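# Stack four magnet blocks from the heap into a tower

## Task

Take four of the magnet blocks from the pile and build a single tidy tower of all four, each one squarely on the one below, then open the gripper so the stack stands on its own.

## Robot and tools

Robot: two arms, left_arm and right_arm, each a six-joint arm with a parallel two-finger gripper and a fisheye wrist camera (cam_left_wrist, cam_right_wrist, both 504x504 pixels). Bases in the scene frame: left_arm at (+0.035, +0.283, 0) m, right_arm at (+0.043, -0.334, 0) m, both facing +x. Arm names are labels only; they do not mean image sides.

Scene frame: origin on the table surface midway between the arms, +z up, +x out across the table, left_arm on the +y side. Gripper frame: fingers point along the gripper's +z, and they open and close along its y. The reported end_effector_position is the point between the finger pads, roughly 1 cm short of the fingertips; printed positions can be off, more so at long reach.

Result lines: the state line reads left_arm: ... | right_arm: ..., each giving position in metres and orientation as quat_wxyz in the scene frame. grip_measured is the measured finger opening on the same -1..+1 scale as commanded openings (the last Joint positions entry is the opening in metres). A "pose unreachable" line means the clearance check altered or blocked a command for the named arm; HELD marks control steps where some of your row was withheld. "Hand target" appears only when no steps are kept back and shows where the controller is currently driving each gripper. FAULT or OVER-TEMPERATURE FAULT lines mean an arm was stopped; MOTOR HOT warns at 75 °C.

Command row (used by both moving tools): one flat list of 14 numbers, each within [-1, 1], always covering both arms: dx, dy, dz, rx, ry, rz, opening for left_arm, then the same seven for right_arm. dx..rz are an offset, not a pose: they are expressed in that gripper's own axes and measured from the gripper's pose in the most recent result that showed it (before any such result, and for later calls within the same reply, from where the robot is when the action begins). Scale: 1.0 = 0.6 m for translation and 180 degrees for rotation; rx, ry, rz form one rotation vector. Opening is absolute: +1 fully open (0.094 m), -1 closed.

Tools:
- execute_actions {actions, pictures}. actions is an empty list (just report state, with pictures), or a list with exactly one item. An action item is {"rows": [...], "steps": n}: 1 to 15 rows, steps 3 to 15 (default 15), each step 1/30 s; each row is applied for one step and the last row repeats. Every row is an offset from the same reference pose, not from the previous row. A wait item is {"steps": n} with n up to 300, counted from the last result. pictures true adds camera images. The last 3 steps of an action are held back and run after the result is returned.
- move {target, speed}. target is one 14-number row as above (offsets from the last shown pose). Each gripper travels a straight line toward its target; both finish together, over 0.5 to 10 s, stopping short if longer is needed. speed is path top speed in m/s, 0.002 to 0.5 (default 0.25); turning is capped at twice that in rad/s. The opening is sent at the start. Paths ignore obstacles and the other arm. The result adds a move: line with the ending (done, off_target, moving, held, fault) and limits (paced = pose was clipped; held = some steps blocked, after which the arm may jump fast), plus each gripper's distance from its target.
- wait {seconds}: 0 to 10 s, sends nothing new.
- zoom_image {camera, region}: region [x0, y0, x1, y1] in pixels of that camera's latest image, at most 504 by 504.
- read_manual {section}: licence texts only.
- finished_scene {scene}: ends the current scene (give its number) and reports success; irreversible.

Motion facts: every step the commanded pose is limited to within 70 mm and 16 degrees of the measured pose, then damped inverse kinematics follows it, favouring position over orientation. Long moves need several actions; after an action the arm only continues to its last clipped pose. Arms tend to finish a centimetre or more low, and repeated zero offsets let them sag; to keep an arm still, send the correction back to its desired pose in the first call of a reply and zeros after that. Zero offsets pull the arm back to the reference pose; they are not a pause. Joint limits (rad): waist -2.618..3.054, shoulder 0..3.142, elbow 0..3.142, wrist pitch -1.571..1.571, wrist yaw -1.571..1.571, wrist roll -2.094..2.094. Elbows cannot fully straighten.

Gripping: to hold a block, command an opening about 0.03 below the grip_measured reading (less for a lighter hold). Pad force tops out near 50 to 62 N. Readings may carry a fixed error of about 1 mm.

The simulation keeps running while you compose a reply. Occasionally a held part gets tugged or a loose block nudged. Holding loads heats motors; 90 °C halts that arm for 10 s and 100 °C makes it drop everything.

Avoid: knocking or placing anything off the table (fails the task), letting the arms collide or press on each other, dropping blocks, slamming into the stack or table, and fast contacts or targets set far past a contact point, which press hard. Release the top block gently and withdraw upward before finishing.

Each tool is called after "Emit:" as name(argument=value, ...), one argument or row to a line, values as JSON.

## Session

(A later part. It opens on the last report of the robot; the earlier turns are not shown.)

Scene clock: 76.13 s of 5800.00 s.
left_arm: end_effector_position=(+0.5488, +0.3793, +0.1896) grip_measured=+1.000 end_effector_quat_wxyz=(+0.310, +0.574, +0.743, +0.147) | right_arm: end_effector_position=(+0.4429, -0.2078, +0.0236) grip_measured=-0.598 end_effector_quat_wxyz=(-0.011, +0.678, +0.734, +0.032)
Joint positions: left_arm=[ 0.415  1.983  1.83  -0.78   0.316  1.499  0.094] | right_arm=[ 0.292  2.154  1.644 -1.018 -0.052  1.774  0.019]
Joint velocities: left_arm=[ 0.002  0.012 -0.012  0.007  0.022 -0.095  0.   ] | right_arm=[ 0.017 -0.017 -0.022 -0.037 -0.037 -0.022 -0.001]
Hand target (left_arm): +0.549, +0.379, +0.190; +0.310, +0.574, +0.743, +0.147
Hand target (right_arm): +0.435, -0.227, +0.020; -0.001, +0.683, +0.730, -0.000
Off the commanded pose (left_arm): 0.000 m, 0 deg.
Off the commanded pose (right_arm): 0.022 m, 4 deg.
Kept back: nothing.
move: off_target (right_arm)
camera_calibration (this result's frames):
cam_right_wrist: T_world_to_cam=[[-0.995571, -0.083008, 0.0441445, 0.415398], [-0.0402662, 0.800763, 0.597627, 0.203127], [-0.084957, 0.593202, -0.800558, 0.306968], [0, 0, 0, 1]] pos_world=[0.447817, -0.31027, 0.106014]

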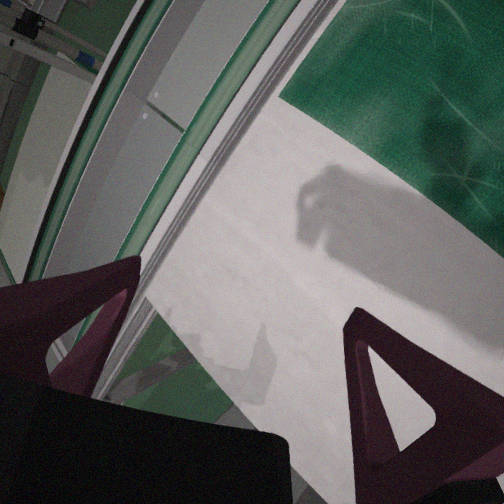

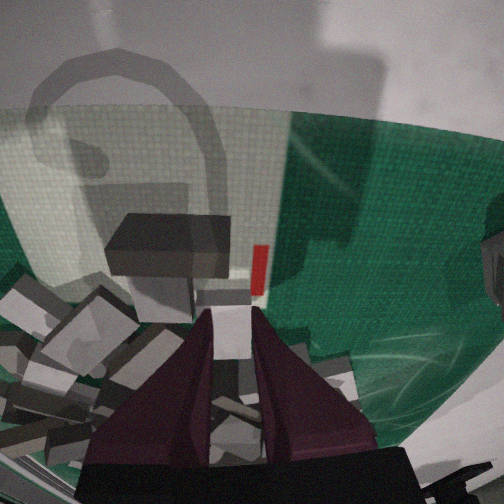

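Emit:
move(
  target=[0,0,0,0,0,0,1, -0.004,0,-0.04,0.011,-0.02,0,-0.6],
  speed=0.1,
)

Emit:
move(
  target=[0,0,0,0,0,0,1, 0,0,0,0,0,0,-0.3],
)

Emit:
zoom_image(
  camera="cam_right_wrist",
  region=[130, 200, 350, 420],
)

Scene clock: 77.43 s of 5800.00 s.
left_arm: end_effector_position=(+0.5488, +0.3793, +0.1896) grip_measured=+1.000 end_effector_quat_wxyz=(+0.310, +0.574, +0.743, +0.147) | right_arm: end_effector_position=(+0.4395, -0.2149, +0.0420) grip_measured=-0.598 end_effector_quat_wxyz=(-0.011, +0.682, +0.731, +0.000)
Joint positions: left_arm=[ 0.415  1.983  1.83  -0.78   0.316  1.499  0.094] | right_arm=[ 0.292  2.168  1.743 -1.156 -0.019  1.782  0.019]
Joint velocities: left_arm=[ 0.007 -0.007  0.002 -0.022 -0.095 -0.037  0.   ] | right_arm=[-0.007 -0.007 -0.017  0.007 -0.007 -0.007 -0.   ]
Hand target (left_arm): +0.549, +0.379, +0.190; +0.310, +0.574, +0.743, +0.147
Hand target (right_arm): +0.442, -0.211, +0.047; -0.000, +0.679, +0.734, -0.002
Off the commanded pose (left_arm): 0.000 m, 0 deg.
Off the commanded pose (right_arm): 0.007 m, 1 deg.
Kept back: nothing.
move: done
camera_calibration (this result's frames):
cam_right_wrist: T_world_to_cam=[[-0.993378, -0.0714236, 0.0899961, 0.410118], [-0.00869938, 0.827806, 0.560948, 0.191141], [-0.114564, 0.55645, -0.822945, 0.331677], [0, 0, 0, 1]] pos_world=[0.447063, -0.313498, 0.128823]

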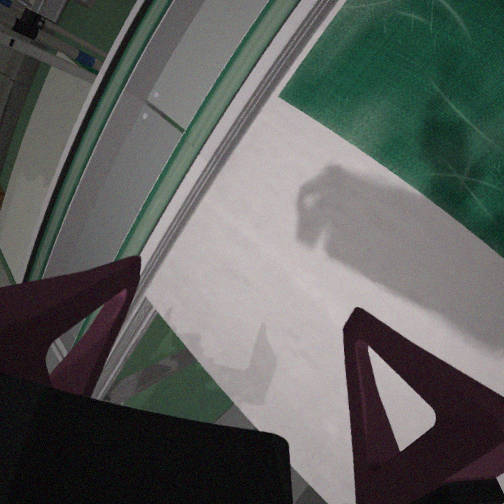

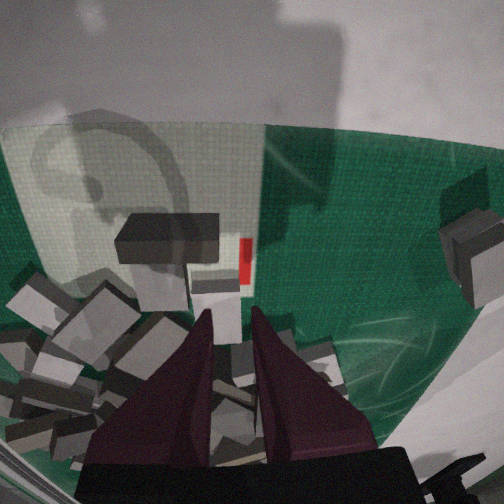

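Scene clock: 77.93 s of 5800.00 s.
left_arm: end_effector_position=(+0.5488, +0.3793, +0.1896) grip_measured=+1.000 end_effector_quat_wxyz=(+0.310, +0.574, +0.743, +0.147) | right_arm: end_effector_position=(+0.4395, -0.2149, +0.0420) grip_measured=-0.302 end_effector_quat_wxyz=(-0.011, +0.682, +0.731, +0.000)
Joint positions: left_arm=[ 0.415  1.983  1.83  -0.78   0.316  1.499  0.094] | right_arm=[ 0.292  2.168  1.743 -1.156 -0.019  1.782  0.033]
Joint velocities: left_arm=[-0.002  0.022 -0.007 -0.022  0.007 -0.022  0.   ] | right_arm=[-0.012  0.007  0.007  0.022  0.095 -0.037  0.001]
Hand target (left_arm): +0.549, +0.379, +0.190; +0.310, +0.574, +0.743, +0.147
Hand target (right_arm): +0.439, -0.215, +0.042; -0.011, +0.682, +0.731, +0.000
Off the commanded pose (left_arm): 0.000 m, 0 deg.
Off the commanded pose (right_arm): 0.000 m, 0 deg.
Kept back: nothing.
move: done
camera_calibration (this result's frames):
cam_right_wrist: T_world_to_cam=[[-0.993378, -0.0714236, 0.0899961, 0.410118], [-0.00869938, 0.827806, 0.560948, 0.191141], [-0.114564, 0.55645, -0.822945, 0.331677], [0, 0, 0, 1]] pos_world=[0.447063, -0.313498, 0.128823]

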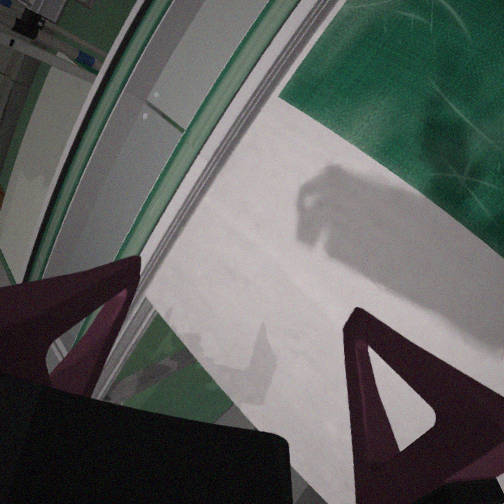

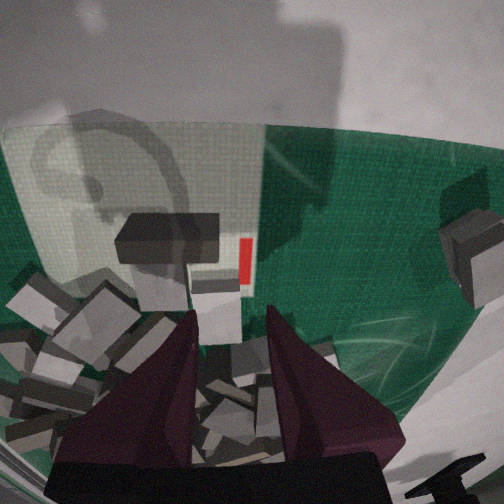

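Region (130, 200, 350, 420) of cam_right_wrist's 504x504 image, scaled by 2.291, with more detail than that image has.

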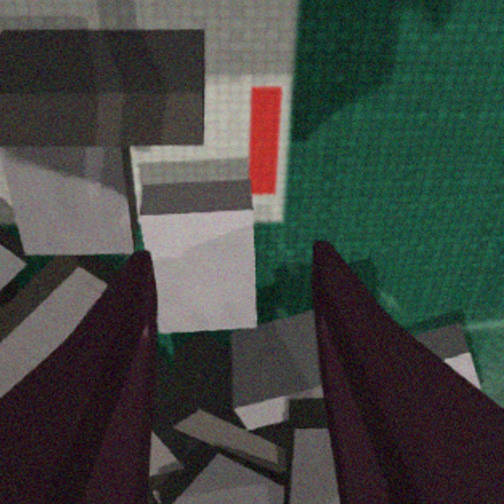

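Emit:
move(
  target=[0,0,0,0,0,0,1, 0.03,0.012,-0.005,0,0,0,-0.7],
  speed=0.1,
)

Emit:
move(
  target=[0,0,0,0,0,0,1, 0,0,0.032,0,0,0,-0.7],
  speed=0.06,
)

Scene clock: 78.93 s of 5800.00 s.
left_arm: end_effector_position=(+0.5488, +0.3793, +0.1896) grip_measured=+1.000 end_effector_quat_wxyz=(+0.310, +0.574, +0.743, +0.147) | right_arm: end_effector_position=(+0.4434, -0.2000, +0.0406) grip_measured=-0.698 end_effector_quat_wxyz=(-0.013, +0.681, +0.732, -0.001)
Joint positions: left_arm=[ 0.415  1.983  1.83  -0.78   0.316  1.499  0.094] | right_arm=[ 0.322  2.206  1.798 -1.176 -0.021  1.811  0.014]
Joint velocities: left_arm=[-0.012  0.002 -0.027  0.007 -0.022  0.051  0.   ] | right_arm=[ 0.002  0.007 -0.002 -0.037  0.007  0.037 -0.   ]
Hand target (left_arm): +0.549, +0.379, +0.190; +0.310, +0.574, +0.743, +0.147
Hand target (right_arm): +0.445, -0.197, +0.045; -0.011, +0.682, +0.731, +0.000
Off the commanded pose (left_arm): 0.000 m, 0 deg.
Off the commanded pose (right_arm): 0.006 m, 0 deg.
Kept back: nothing.
move: done
camera_calibration (this result's frames):
cam_right_wrist: T_world_to_cam=[[-0.992942, -0.0729724, 0.0934961, 0.414556], [-0.00795016, 0.827495, 0.561417, 0.179278], [-0.118335, 0.556711, -0.822234, 0.324321], [0, 0, 0, 1]] pos_world=[0.451434, -0.298654, 0.127258]

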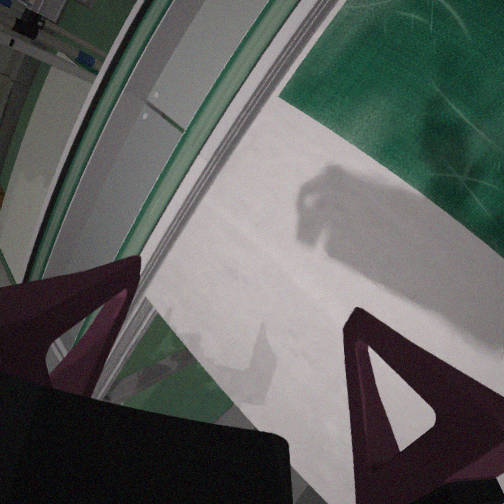

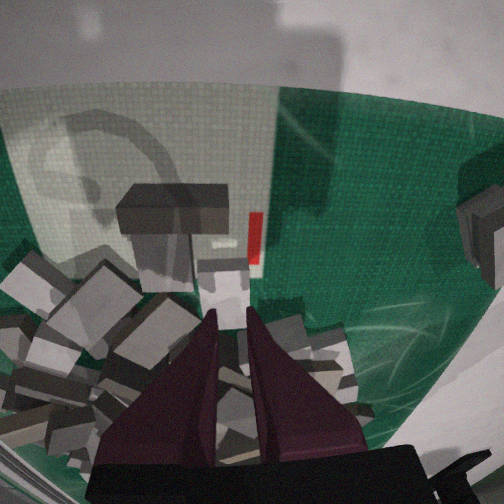

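Scene clock: 79.77 s of 5800.00 s.
left_arm: end_effector_position=(+0.5488, +0.3793, +0.1896) grip_measured=+1.000 end_effector_quat_wxyz=(+0.310, +0.574, +0.743, +0.147) | right_arm: end_effector_position=(+0.4461, -0.1991, +0.0253) grip_measured=-0.698 end_effector_quat_wxyz=(-0.010, +0.681, +0.732, +0.004)
Joint positions: left_arm=[ 0.415  1.983  1.83  -0.78   0.316  1.499  0.094] | right_arm=[ 0.322  2.219  1.758 -1.113 -0.021  1.811  0.014]
Joint velocities: left_arm=[ 0.012 -0.002  0.002 -0.081 -0.007 -0.037  0.   ] | right_arm=[ 0.007  0.002 -0.007 -0.066 -0.081  0.022 -0.   ]
Hand target (left_arm): +0.549, +0.379, +0.190; +0.310, +0.574, +0.743, +0.147
Hand target (right_arm): +0.443, -0.200, +0.022; -0.012, +0.681, +0.732, -0.001
Off the commanded pose (left_arm): 0.000 m, 0 deg.
Off the commanded pose (right_arm): 0.005 m, 1 deg.
Kept back: nothing.
move: done
camera_calibration (this result's frames):
cam_right_wrist: T_world_to_cam=[[-0.99384, -0.073262, 0.0831577, 0.419385], [-0.0136706, 0.82565, 0.564017, 0.189249], [-0.10998, 0.559406, -0.821565, 0.308401], [0, 0, 0, 1]] pos_world=[0.453307, -0.29805, 0.111757]

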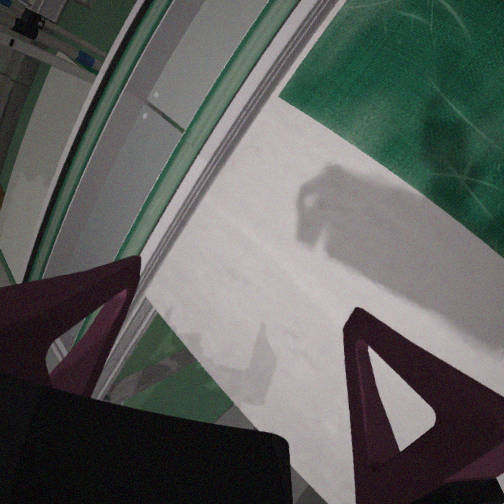

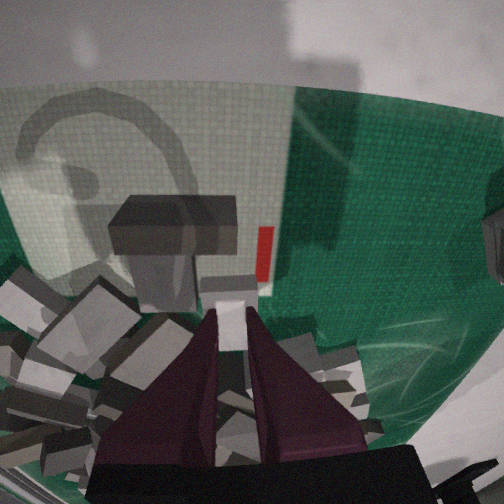

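Emit:
move(
  target=[0,0,0,0,0,0,1, -0.012,-0.045,0.008,0,0,0,-0.7],
  speed=0.05,
)

Scene clock: 80.83 s of 5800.00 s.
left_arm: end_effector_position=(+0.5488, +0.3793, +0.1896) grip_measured=+1.000 end_effector_quat_wxyz=(+0.310, +0.574, +0.743, +0.147) | right_arm: end_effector_position=(+0.4297, -0.2042, +0.0239) grip_measured=-0.698 end_effector_quat_wxyz=(-0.003, +0.681, +0.732, +0.017)
Joint positions: left_arm=[ 0.415  1.983  1.83  -0.78   0.316  1.499  0.094] | right_arm=[ 0.322  2.124  1.599 -1.018 -0.022  1.811  0.014]
Joint velocities: left_arm=[-0.012 -0.002  0.002 -0.051 -0.051 -0.051  0.   ] | right_arm=[ 0.002 -0.012 -0.007  0.037  0.022  0.037 -0.   ]
Hand target (left_arm): +0.549, +0.379, +0.190; +0.310, +0.574, +0.743, +0.147
Hand target (right_arm): +0.420, -0.208, +0.020; -0.010, +0.681, +0.732, +0.004
Off the commanded pose (left_arm): 0.000 m, 0 deg.
Off the commanded pose (right_arm): 0.011 m, 2 deg.
Kept back: nothing.
move: off_target (right_arm)
camera_calibration (this result's frames):
cam_right_wrist: T_world_to_cam=[[-0.995785, -0.073986, 0.0542108, 0.404146], [-0.0297739, 0.819777, 0.571909, 0.199542], [-0.086754, 0.567884, -0.818524, 0.299983], [0, 0, 0, 1]] pos_world=[0.434408, -0.304034, 0.109515]

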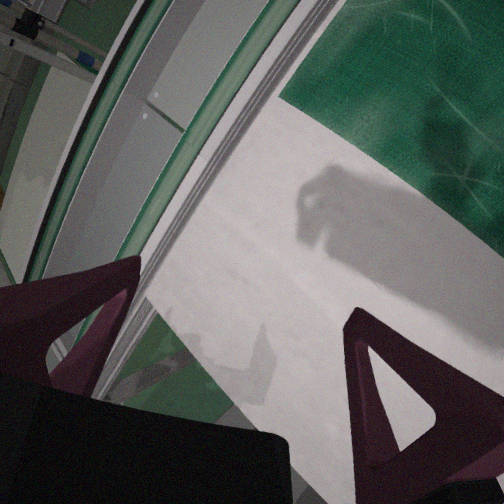

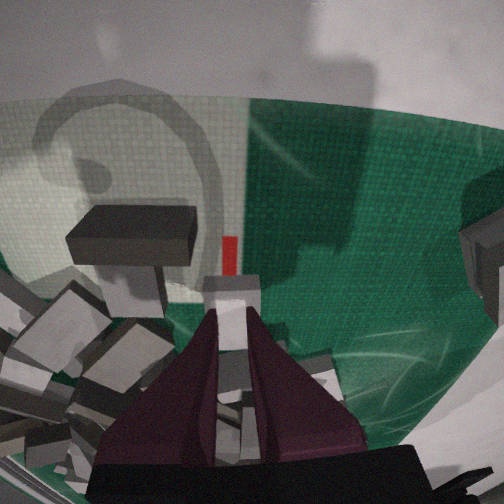

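Emit:
move(
  target=[0,0,0,0,0,0,1, 0,0,-0.03,0,0,0,-0.7],
  speed=0.1,
)

Emit:
move(
  target=[0,0,0,0,0,0,1, -0.008,0.008,0,0,0,0,-0.15],
)

Emit:
move(
  target=[0,0,0,0,0,0,1, 0,0,0.025,0,0,0,-0.15],
  speed=0.1,
)

Scene clock: 81.90 s of 5800.00 s.
left_arm: end_effector_position=(+0.5488, +0.3793, +0.1896) grip_measured=+1.000 end_effector_quat_wxyz=(+0.310, +0.574, +0.743, +0.147) | right_arm: end_effector_position=(+0.4228, -0.2065, +0.0264) grip_measured=-0.698 end_effector_quat_wxyz=(-0.011, +0.681, +0.732, +0.003)
Joint positions: left_arm=[ 0.415  1.983  1.83  -0.78   0.316  1.499  0.094] | right_arm=[ 0.322  2.124  1.61  -1.061 -0.022  1.811  0.014]
Joint velocities: left_arm=[ 0.002  0.007  0.012 -0.007 -0.007 -0.007  0.   ] | right_arm=[-0.017 -0.007  0.002 -0.037  0.037 -0.051 -0.   ]
Hand target (left_arm): +0.549, +0.379, +0.190; +0.310, +0.574, +0.743, +0.147
Hand target (right_arm): +0.429, -0.205, +0.042; -0.003, +0.681, +0.732, +0.017
Off the commanded pose (left_arm): 0.000 m, 0 deg.
Off the commanded pose (right_arm): 0.017 m, 2 deg.
Kept back: nothing.
move: off_target (right_arm)
camera_calibration (this result's frames):
cam_right_wrist: T_world_to_cam=[[-0.993658, -0.0733, 0.0852739, 0.395424], [-0.0124444, 0.825366, 0.564461, 0.193744], [-0.111757, 0.55982, -0.821043, 0.311671], [0, 0, 0, 1]] pos_world=[0.430159, -0.305405, 0.112814]

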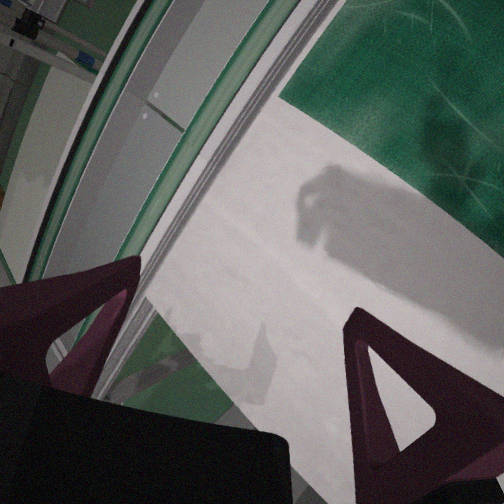

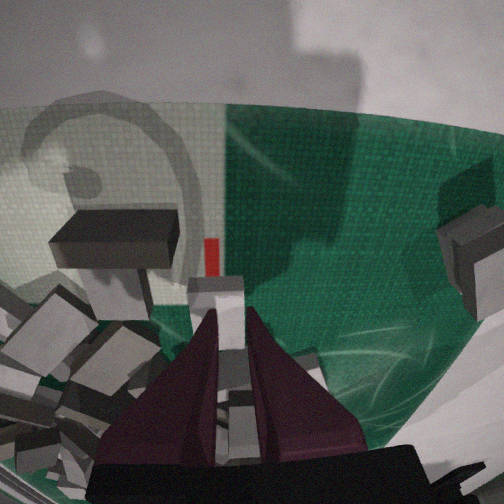

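Scene clock: 82.60 s of 5800.00 s.
left_arm: end_effector_position=(+0.5488, +0.3793, +0.1896) grip_measured=+1.000 end_effector_quat_wxyz=(+0.310, +0.574, +0.743, +0.147) | right_arm: end_effector_position=(+0.4228, -0.2065, +0.0264) grip_measured=-0.152 end_effector_quat_wxyz=(-0.011, +0.679, +0.734, +0.003)
Joint positions: left_arm=[ 0.415  1.983  1.83  -0.78   0.316  1.499  0.094] | right_arm=[ 0.322  2.124  1.61  -1.061 -0.022  1.804  0.04 ]
Joint velocities: left_arm=[-0.002  0.007 -0.002 -0.11  -0.007 -0.022  0.   ] | right_arm=[ 0.002  0.007 -0.012 -0.051  0.007 -0.066 -0.001]
Hand target (left_arm): +0.549, +0.379, +0.190; +0.310, +0.574, +0.743, +0.147
Hand target (right_arm): +0.428, -0.211, +0.026; -0.011, +0.681, +0.732, +0.004
Off the commanded pose (left_arm): 0.000 m, 0 deg.
Off the commanded pose (right_arm): 0.007 m, 0 deg.
Kept back: nothing.
move: done
camera_calibration (this result's frames):
cam_right_wrist: T_world_to_cam=[[-0.993142, -0.0801262, 0.0851342, 0.393801], [-0.0181858, 0.825216, 0.564524, 0.196139], [-0.115487, 0.559105, -0.821014, 0.313099], [0, 0, 0, 1]] pos_world=[0.430826, -0.305359, 0.112808]

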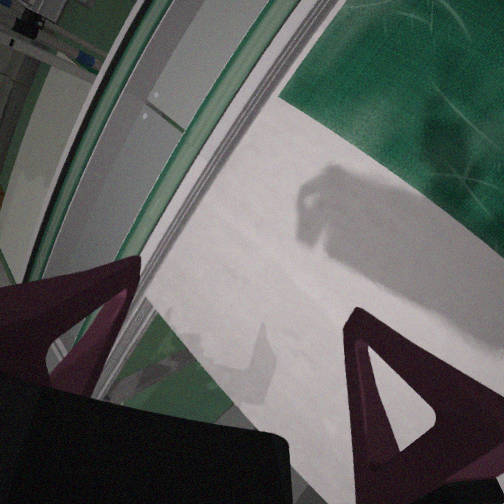

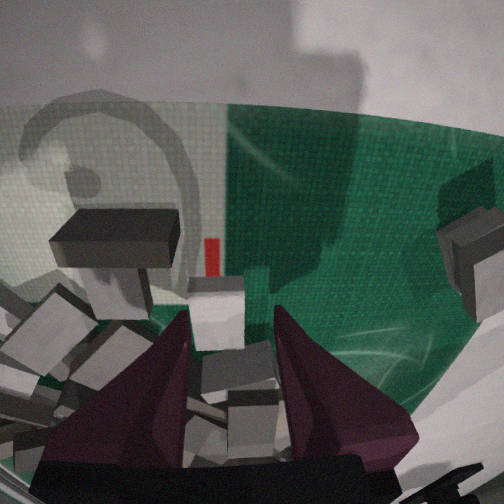

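Scene clock: 83.40 s of 5800.00 s.
left_arm: end_effector_position=(+0.5488, +0.3793, +0.1896) grip_measured=+1.000 end_effector_quat_wxyz=(+0.310, +0.574, +0.743, +0.147) | right_arm: end_effector_position=(+0.4260, -0.2054, +0.0153) grip_measured=-0.152 end_effector_quat_wxyz=(-0.008, +0.679, +0.734, +0.008)
Joint positions: left_arm=[ 0.415  1.983  1.83  -0.78   0.316  1.499  0.094] | right_arm=[ 0.322  2.139  1.587 -1.013 -0.022  1.804  0.04 ]
Joint velocities: left_arm=[-0.007 -0.007 -0.007 -0.007 -0.007 -0.051  0.   ] | right_arm=[-0.002 -0.002  0.012 -0.007  0.007  0.007 -0.   ]
Hand target (left_arm): +0.549, +0.379, +0.190; +0.310, +0.574, +0.743, +0.147
Hand target (right_arm): +0.423, -0.206, +0.012; -0.011, +0.679, +0.734, +0.003
Off the commanded pose (left_arm): 0.000 m, 0 deg.
Off the commanded pose (right_arm): 0.005 m, 1 deg.
Kept back: nothing.
move: done
camera_calibration (this result's frames):
cam_right_wrist: T_world_to_cam=[[-0.993982, -0.0803971, 0.0744006, 0.398463], [-0.0241432, 0.823295, 0.5671, 0.203728], [-0.106847, 0.561891, -0.820282, 0.300646], [0, 0, 0, 1]] pos_world=[0.433107, -0.304623, 0.101434]

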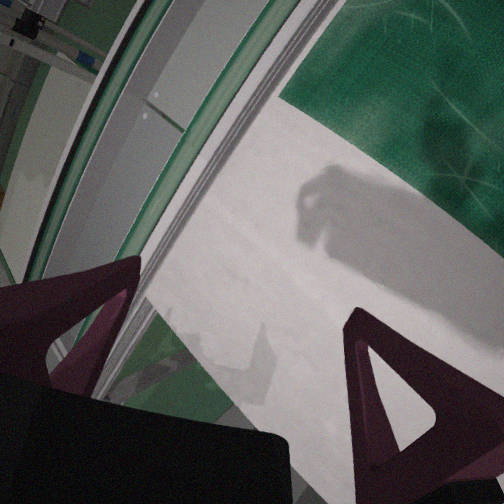

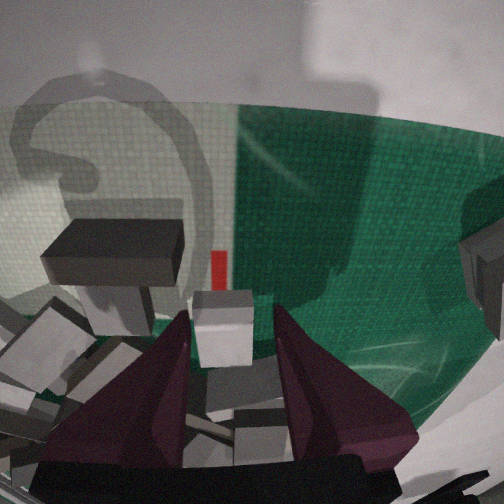

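Emit:
move(
  target=[0,0,0,0,0,0,1, 0,0,0,0,0,0,-0.53],
)

Emit:
move(
  target=[0,0,0,0,0,0,1, 0,0,-0.14,0,0,0,-0.53],
  speed=0.15,
)

Scene clock: 84.33 s of 5800.00 s.
left_arm: end_effector_position=(+0.5488, +0.3793, +0.1896) grip_measured=+1.000 end_effector_quat_wxyz=(+0.310, +0.574, +0.743, +0.147) | right_arm: end_effector_position=(+0.4266, -0.2051, +0.0153) grip_measured=-0.480 end_effector_quat_wxyz=(-0.008, +0.679, +0.734, +0.009)
Joint positions: left_arm=[ 0.415  1.983  1.83  -0.78   0.316  1.499  0.094] | right_arm=[ 0.322  2.139  1.587 -1.01  -0.023  1.804  0.024]
Joint velocities: left_arm=[ 0.012  0.012 -0.007  0.066  0.007  0.007  0.   ] | right_arm=[-0.012  0.017 -0.007 -0.037  0.007 -0.037 -0.   ]
Hand target (left_arm): +0.549, +0.379, +0.190; +0.310, +0.574, +0.743, +0.147
Hand target (right_arm): +0.426, -0.205, +0.015; -0.008, +0.679, +0.734, +0.008
Off the commanded pose (left_arm): 0.000 m, 0 deg.
Off the commanded pose (right_arm): 0.001 m, 0 deg.
Kept back: nothing.
move: done
camera_calibration (this result's frames):
cam_right_wrist: T_world_to_cam=[[-0.994151, -0.0805159, 0.0719827, 0.39916], [-0.0254577, 0.822417, 0.568315, 0.203826], [-0.104958, 0.563158, -0.819656, 0.299973], [0, 0, 0, 1]] pos_world=[0.433499, -0.304423, 0.101305]

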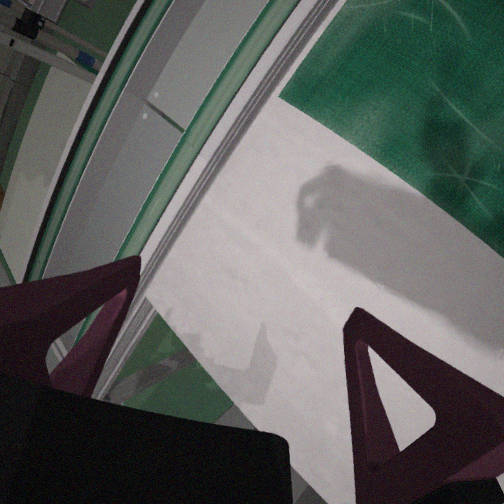

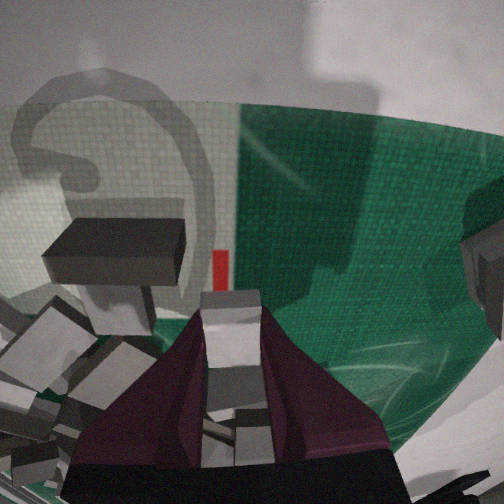

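Scene clock: 85.53 s of 5800.00 s.
left_arm: end_effector_position=(+0.5488, +0.3793, +0.1896) grip_measured=+1.000 end_effector_quat_wxyz=(+0.310, +0.574, +0.743, +0.147) | right_arm: end_effector_position=(+0.4221, -0.2065, +0.0862) grip_measured=-0.480 end_effector_quat_wxyz=(-0.014, +0.679, +0.734, -0.001)
Joint positions: left_arm=[ 0.415  1.983  1.83  -0.78   0.316  1.499  0.094] | right_arm=[ 0.322  2.093  1.802 -1.296 -0.023  1.804  0.024]
Joint velocities: left_arm=[-0.002 -0.007  0.002  0.007  0.037  0.051  0.   ] | right_arm=[-0.017  0.017  0.007  0.022 -0.051 -0.081  0.001]
Hand target (left_arm): +0.549, +0.379, +0.190; +0.310, +0.574, +0.743, +0.147
Hand target (right_arm): +0.425, -0.206, +0.099; -0.008, +0.679, +0.734, +0.010
Off the commanded pose (left_arm): 0.000 m, 0 deg.
Off the commanded pose (right_arm): 0.014 m, 1 deg.
Kept back: nothing.
move: off_target (right_arm)
camera_calibration (this result's frames):
cam_right_wrist: T_world_to_cam=[[-0.992168, -0.0798765, 0.0960318, 0.386677], [-0.0121143, 0.826721, 0.562482, 0.160374], [-0.124321, 0.556913, -0.821214, 0.365448], [0, 0, 0, 1]] pos_world=[0.431024, -0.305221, 0.17277]

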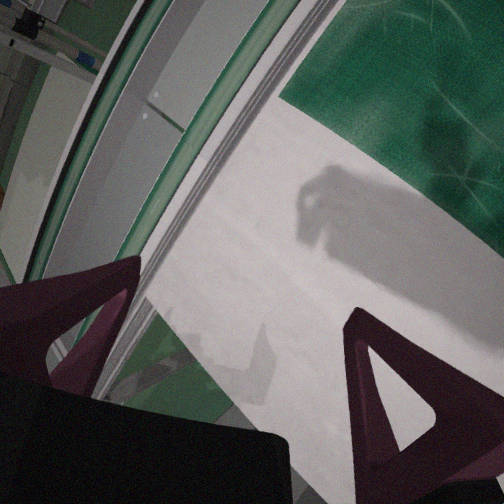

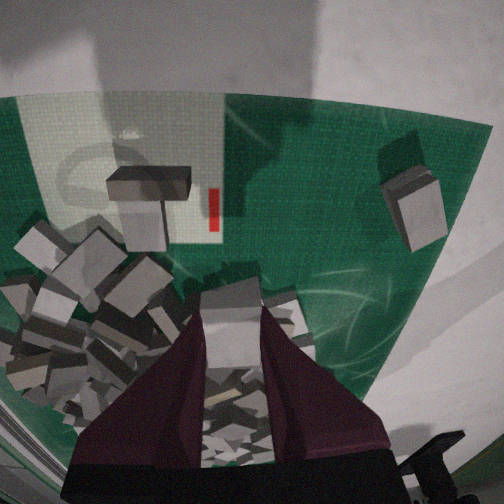

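Emit:
move(
  target=[0,0,0,0,0,0,1, -0.064,-0.194,0.008,-0.005,-0.008,-0.178,-0.53],
  speed=0.3,
)

Emit:
move(
  target=[0,0,0,0,0,0,1, 0,0,0.028,0,0,0,-0.53],
  speed=0.1,
)

Emit:
zoom_image(
  camera="cam_right_wrist",
  region=[160, 230, 310, 380],
)

Scene clock: 87.33 s of 5800.00 s.
left_arm: end_effector_position=(+0.5488, +0.3793, +0.1896) grip_measured=+1.000 end_effector_quat_wxyz=(+0.310, +0.574, +0.743, +0.147) | right_arm: end_effector_position=(+0.3071, -0.2469, +0.0769) grip_measured=-0.480 end_effector_quat_wxyz=(-0.013, +0.449, +0.894, -0.001)
Joint positions: left_arm=[ 0.415  1.983  1.83  -0.78   0.316  1.499  0.094] | right_arm=[ 0.315  1.636  1.169 -1.124 -0.017  1.235  0.024]
Joint velocities: left_arm=[-0.022  0.012 -0.012 -0.037 -0.022 -0.007  0.   ] | right_arm=[-0.012 -0.007 -0.002 -0.022 -0.051 -0.022  0.   ]
Hand target (left_arm): +0.549, +0.379, +0.190; +0.310, +0.574, +0.743, +0.147
Hand target (right_arm): +0.308, -0.253, +0.080; +0.000, +0.450, +0.893, -0.000
Off the commanded pose (left_arm): 0.000 m, 0 deg.
Off the commanded pose (right_arm): 0.010 m, 2 deg.
Kept back: nothing.
move: done
camera_calibration (this result's frames):
cam_right_wrist: T_world_to_cam=[[-0.797631, -0.596531, 0.0890845, 0.0835722], [-0.4522, 0.689192, 0.566154, 0.2985], [-0.399125, 0.411298, -0.819472, 0.414265], [0, 0, 0, 1]] pos_world=[0.366985, -0.326257, 0.163036]

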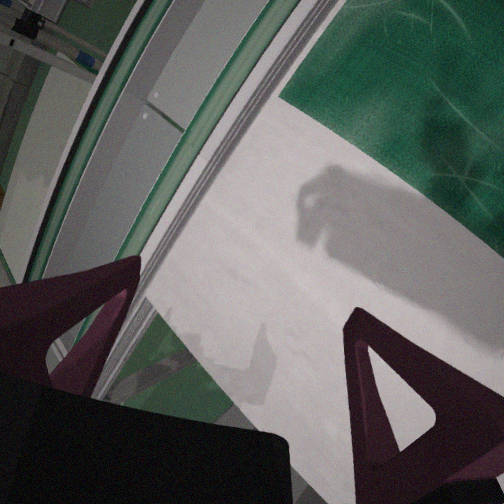

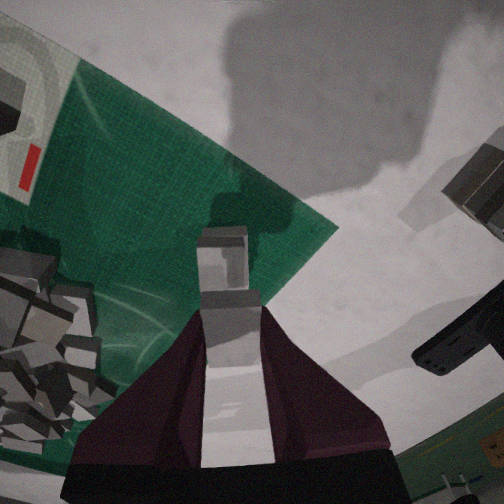

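Scene clock: 88.20 s of 5800.00 s.
left_arm: end_effector_position=(+0.5488, +0.3793, +0.1896) grip_measured=+1.000 end_effector_quat_wxyz=(+0.310, +0.574, +0.743, +0.147) | right_arm: end_effector_position=(+0.3079, -0.2466, +0.0630) grip_measured=-0.480 end_effector_quat_wxyz=(-0.012, +0.449, +0.894, +0.000)
Joint positions: left_arm=[ 0.415  1.983  1.83  -0.78   0.316  1.499  0.094] | right_arm=[ 0.315  1.649  1.126 -1.064 -0.017  1.235  0.024]
Joint velocities: left_arm=[-0.012 -0.007 -0.002  0.007  0.066 -0.022  0.   ] | right_arm=[ 0.007 -0.012 -0.002  0.081 -0.081  0.022 -0.   ]
Hand target (left_arm): +0.549, +0.379, +0.190; +0.310, +0.574, +0.743, +0.147
Hand target (right_arm): +0.307, -0.247, +0.060; -0.013, +0.449, +0.894, -0.001
Off the commanded pose (left_arm): 0.000 m, 0 deg.
Off the commanded pose (right_arm): 0.003 m, 0 deg.
Kept back: nothing.
move: done
camera_calibration (this result's frames):
cam_right_wrist: T_world_to_cam=[[-0.797948, -0.596631, 0.0854985, 0.0858761], [-0.454259, 0.688544, 0.565293, 0.307058], [-0.396141, 0.412236, -0.820447, 0.402496], [0, 0, 0, 1]] pos_world=[0.367453, -0.32611, 0.149307]

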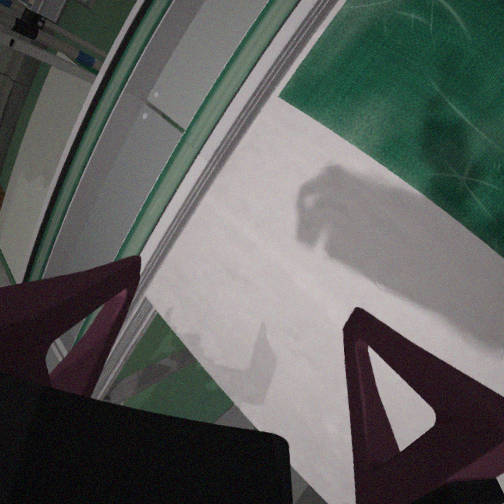

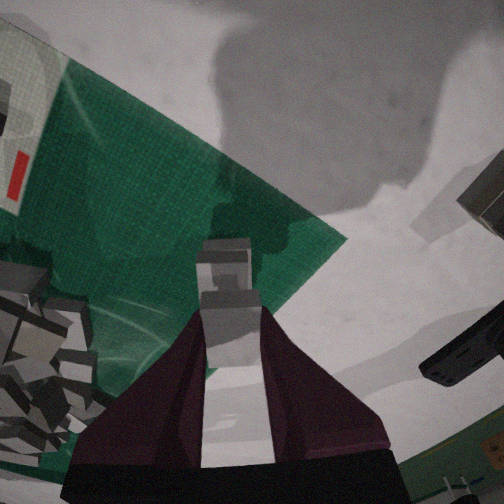

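Region (160, 230, 310, 380) of cam_right_wrist's 504x504 image, scaled by 3.360, with more detail than that image has.

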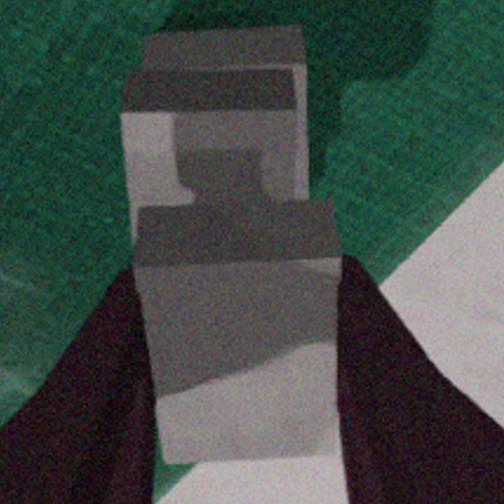

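Emit:
move(
  target=[0,0,0,0,0,0,1, -0.009,0.004,0.012,-0.004,-0.007,0,-0.53],
  speed=0.06,
)

Emit:
zoom_image(
  camera="cam_right_wrist",
  region=[160, 230, 310, 380],
)

Scene clock: 89.17 s of 5800.00 s.
left_arm: end_effector_position=(+0.5488, +0.3793, +0.1896) grip_measured=+1.000 end_effector_quat_wxyz=(+0.310, +0.574, +0.743, +0.147) | right_arm: end_effector_position=(+0.3124, -0.2452, +0.0594) grip_measured=-0.480 end_effector_quat_wxyz=(-0.004, +0.449, +0.894, +0.008)
Joint positions: left_arm=[ 0.415  1.983  1.83  -0.78   0.316  1.499  0.094] | right_arm=[ 0.315  1.649  1.111 -1.026 -0.017  1.235  0.024]
Joint velocities: left_arm=[ 0.007 -0.007 -0.002 -0.066 -0.051 -0.051  0.   ] | right_arm=[-0.007 -0.022 -0.012  0.037 -0.022 -0.007 -0.001]
Hand target (left_arm): +0.549, +0.379, +0.190; +0.310, +0.574, +0.743, +0.147
Hand target (right_arm): +0.313, -0.250, +0.056; +0.001, +0.449, +0.894, +0.001
Off the commanded pose (left_arm): 0.000 m, 0 deg.
Off the commanded pose (right_arm): 0.006 m, 1 deg.
Kept back: nothing.
move: done
camera_calibration (this result's frames):
cam_right_wrist: T_world_to_cam=[[-0.799603, -0.597151, 0.0635989, 0.0923052], [-0.466747, 0.684616, 0.559864, 0.313438], [-0.377865, 0.417985, -0.82614, 0.396753], [0, 0, 0, 1]] pos_world=[0.370023, -0.325301, 0.14642]

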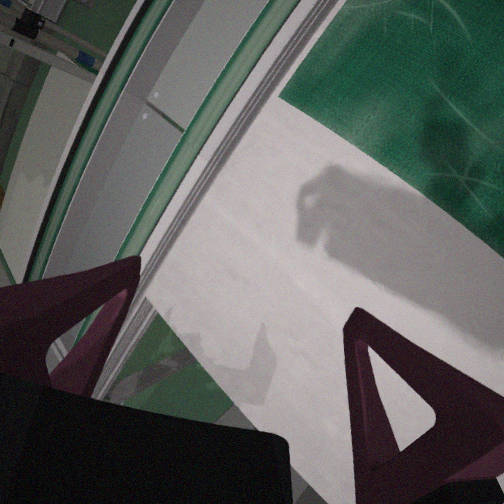

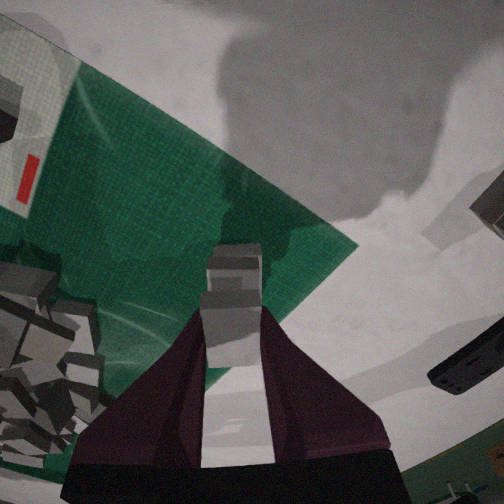

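Region (160, 230, 310, 380) of cam_right_wrist's 504x504 image, scaled by 3.360, with more detail than that image has.

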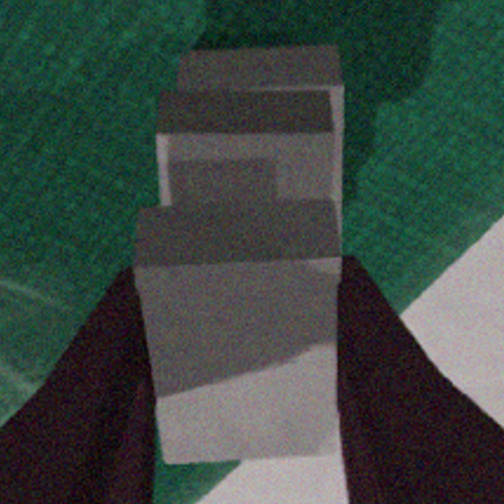

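Emit:
move(
  target=[0,0,0,0,0,0,1, -0.013,-0.006,0.018,0,0,0,-0.53],
  speed=0.05,
)

Emit:
zoom_image(
  camera="cam_right_wrist",
  region=[160, 230, 310, 380],
)

Scene clock: 90.10 s of 5800.00 s.
left_arm: end_effector_position=(+0.5488, +0.3793, +0.1896) grip_measured=+1.000 end_effector_quat_wxyz=(+0.310, +0.574, +0.743, +0.147) | right_arm: end_effector_position=(+0.3146, -0.2503, +0.0537) grip_measured=-0.480 end_effector_quat_wxyz=(-0.000, +0.448, +0.894, +0.012)
Joint positions: left_arm=[ 0.415  1.983  1.83  -0.78   0.316  1.499  0.094] | right_arm=[ 0.295  1.649  1.087 -0.993 -0.018  1.214  0.024]
Joint velocities: left_arm=[ 0.012 -0.002  0.002  0.007  0.007  0.066  0.   ] | right_arm=[ 0.002 -0.002  0.022 -0.037  0.007 -0.051 -0.001]
Hand target (left_arm): +0.549, +0.379, +0.190; +0.310, +0.574, +0.743, +0.147
Hand target (right_arm): +0.314, -0.253, +0.049; -0.003, +0.449, +0.894, +0.009
Off the commanded pose (left_arm): 0.000 m, 0 deg.
Off the commanded pose (right_arm): 0.006 m, 1 deg.
Kept back: nothing.
move: done
camera_calibration (this result's frames):
cam_right_wrist: T_world_to_cam=[[-0.799465, -0.598269, 0.0541298, 0.091585], [-0.472739, 0.682188, 0.557796, 0.322488], [-0.370639, 0.420349, -0.828211, 0.393461], [0, 0, 0, 1]] pos_world=[0.371504, -0.330596, 0.141028]

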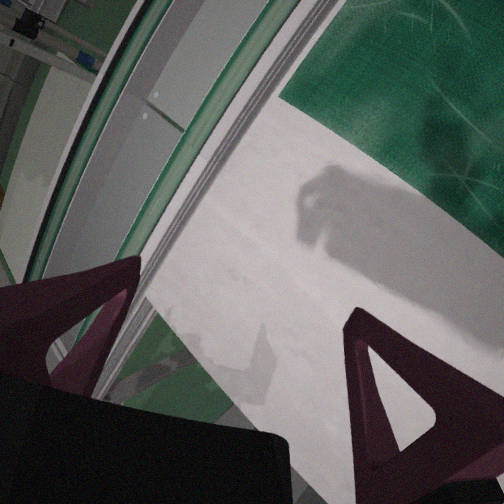

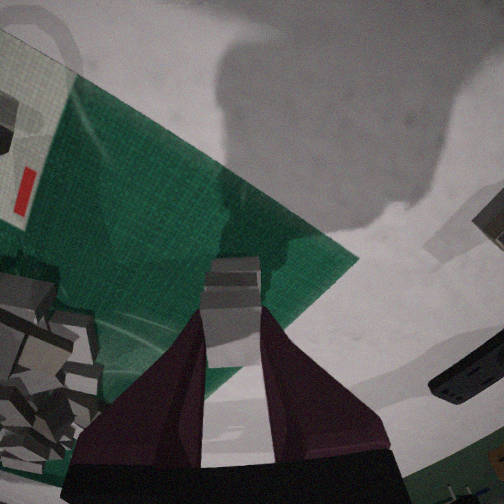

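Region (160, 230, 310, 380) of cam_right_wrist's 504x504 image, scaled by 3.360, with more detail than that image has.

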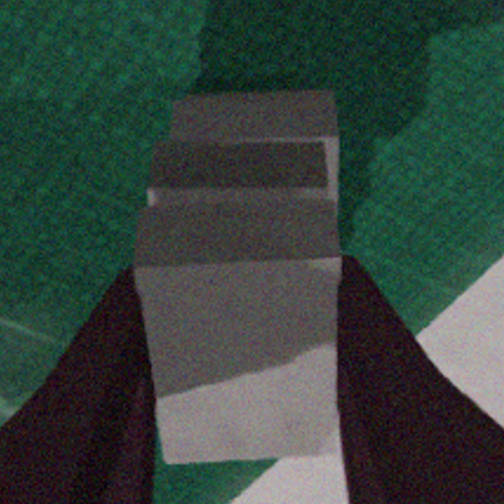

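Emit:
move(
  target=[0,0,0,0,0,0,1, 0,-0.004,0.014,0.004,0,0,-0.53],
  speed=0.05,
)

Emit:
move(
  target=[0,0,0,0,0,0,1, 0,0,0,0,0,0,-0.05],
)

Emit:
move(
  target=[0,0,0,0,0,0,1, 0.008,-0.004,0.057,0.003,0,0,-0.05],
  speed=0.1,
)

Scene clock: 91.03 s of 5800.00 s.
left_arm: end_effector_position=(+0.5488, +0.3793, +0.1896) grip_measured=+1.000 end_effector_quat_wxyz=(+0.310, +0.574, +0.743, +0.147) | right_arm: end_effector_position=(+0.3176, -0.2494, +0.0538) grip_measured=-0.480 end_effector_quat_wxyz=(+0.005, +0.447, +0.894, +0.016)
Joint positions: left_arm=[ 0.415  1.983  1.83  -0.78   0.316  1.499  0.094] | right_arm=[ 0.295  1.649  1.087 -0.981 -0.018  1.213  0.024]
Joint velocities: left_arm=[ 0.012 -0.012 -0.007 -0.022 -0.066 -0.081  0.   ] | right_arm=[ 0.007 -0.012 -0.007  0.022  0.022 -0.007  0.   ]
Hand target (left_arm): +0.549, +0.379, +0.190; +0.310, +0.574, +0.743, +0.147
Hand target (right_arm): +0.313, -0.252, +0.046; -0.003, +0.448, +0.894, +0.006
Off the commanded pose (left_arm): 0.000 m, 0 deg.
Off the commanded pose (right_arm): 0.010 m, 1 deg.
Kept back: nothing.
move: done
camera_calibration (this result's frames):
cam_right_wrist: T_world_to_cam=[[-0.799136, -0.599658, 0.0423407, 0.0946915], [-0.480516, 0.679507, 0.554413, 0.325254], [-0.361229, 0.422706, -0.831164, 0.392018], [0, 0, 0, 1]] pos_world=[0.373569, -0.329938, 0.141497]

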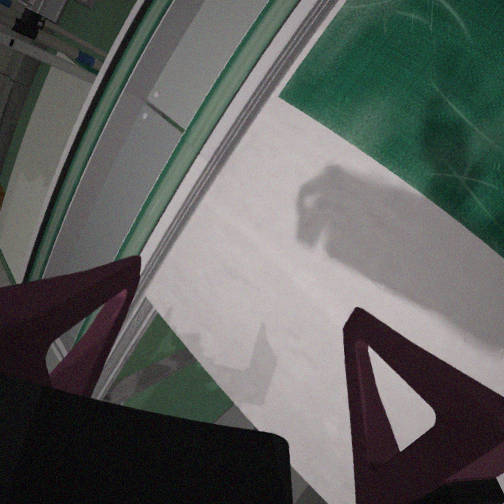

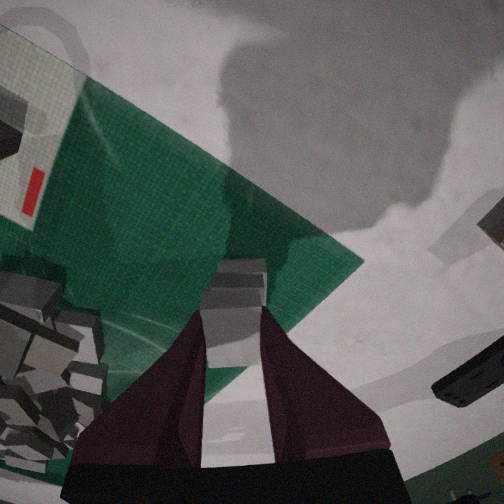

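Scene clock: 91.53 s of 5800.00 s.
left_arm: end_effector_position=(+0.5488, +0.3793, +0.1896) grip_measured=+1.000 end_effector_quat_wxyz=(+0.310, +0.574, +0.743, +0.147) | right_arm: end_effector_position=(+0.3176, -0.2494, +0.0538) grip_measured=-0.052 end_effector_quat_wxyz=(+0.005, +0.447, +0.894, +0.016)
Joint positions: left_arm=[ 0.415  1.983  1.83  -0.78   0.316  1.499  0.094] | right_arm=[ 0.295  1.649  1.087 -0.981 -0.018  1.213  0.045]
Joint velocities: left_arm=[-0.002 -0.007 -0.012 -0.007  0.022  0.066  0.   ] | right_arm=[-0.017  0.002  0.007  0.022  0.037  0.022 -0.   ]
Hand target (left_arm): +0.549, +0.379, +0.190; +0.310, +0.574, +0.743, +0.147
Hand target (right_arm): +0.318, -0.249, +0.054; +0.005, +0.447, +0.894, +0.016
Off the commanded pose (left_arm): 0.000 m, 0 deg.
Off the commanded pose (right_arm): 0.000 m, 0 deg.
Kept back: nothing.
move: done
camera_calibration (this result's frames):
cam_right_wrist: T_world_to_cam=[[-0.799136, -0.599658, 0.0423407, 0.0946915], [-0.480516, 0.679507, 0.554413, 0.325254], [-0.361229, 0.422706, -0.831164, 0.392018], [0, 0, 0, 1]] pos_world=[0.373569, -0.329938, 0.141497]

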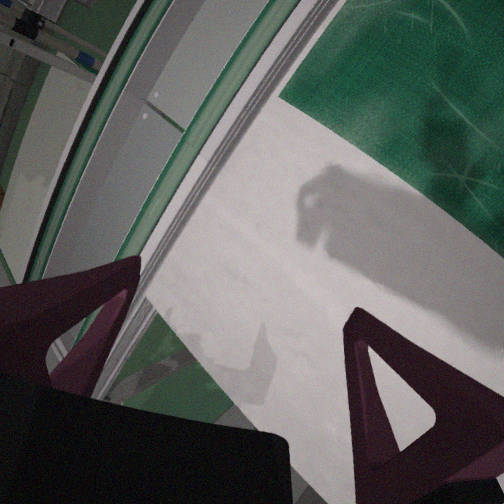

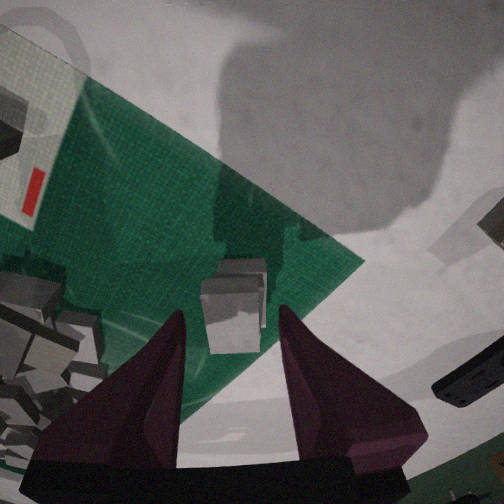

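Scene clock: 92.50 s of 5800.00 s.
left_arm: end_effector_position=(+0.5488, +0.3793, +0.1896) grip_measured=+1.000 end_effector_quat_wxyz=(+0.310, +0.574, +0.743, +0.147) | right_arm: end_effector_position=(+0.3168, -0.2496, +0.0230) grip_measured=-0.052 end_effector_quat_wxyz=(+0.003, +0.451, +0.892, +0.015)
Joint positions: left_arm=[ 0.415  1.983  1.83  -0.78   0.316  1.499  0.094] | right_arm=[ 0.295  1.695  1.007 -0.858 -0.018  1.221  0.045]
Joint velocities: left_arm=[-0.002 -0.012 -0.027  0.037  0.051  0.022  0.   ] | right_arm=[-0.002  0.002  0.002  0.051 -0.051  0.051 -0.001]
Hand target (left_arm): +0.549, +0.379, +0.190; +0.310, +0.574, +0.743, +0.147
Hand target (right_arm): +0.314, -0.247, +0.020; +0.002, +0.447, +0.894, +0.012
Off the commanded pose (left_arm): 0.000 m, 0 deg.
Off the commanded pose (right_arm): 0.006 m, 1 deg.
Kept back: nothing.
move: done
camera_calibration (this result's frames):
cam_right_wrist: T_world_to_cam=[[-0.803967, -0.592894, 0.0459747, 0.0983773], [-0.472652, 0.684004, 0.555643, 0.34074], [-0.360885, 0.424989, -0.830149, 0.366632], [0, 0, 0, 1]] pos_world=[0.372455, -0.330555, 0.110506]

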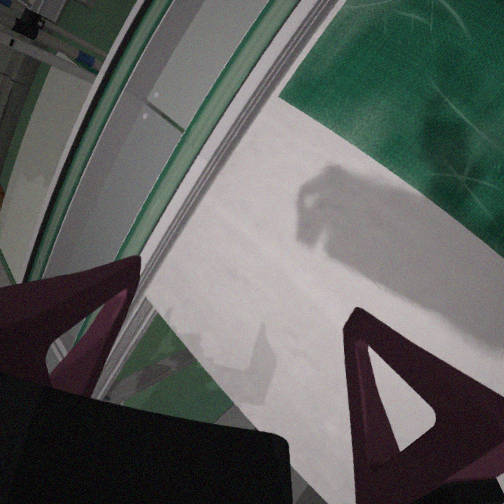

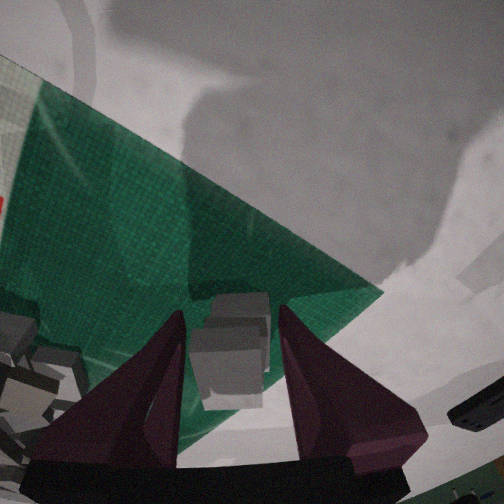

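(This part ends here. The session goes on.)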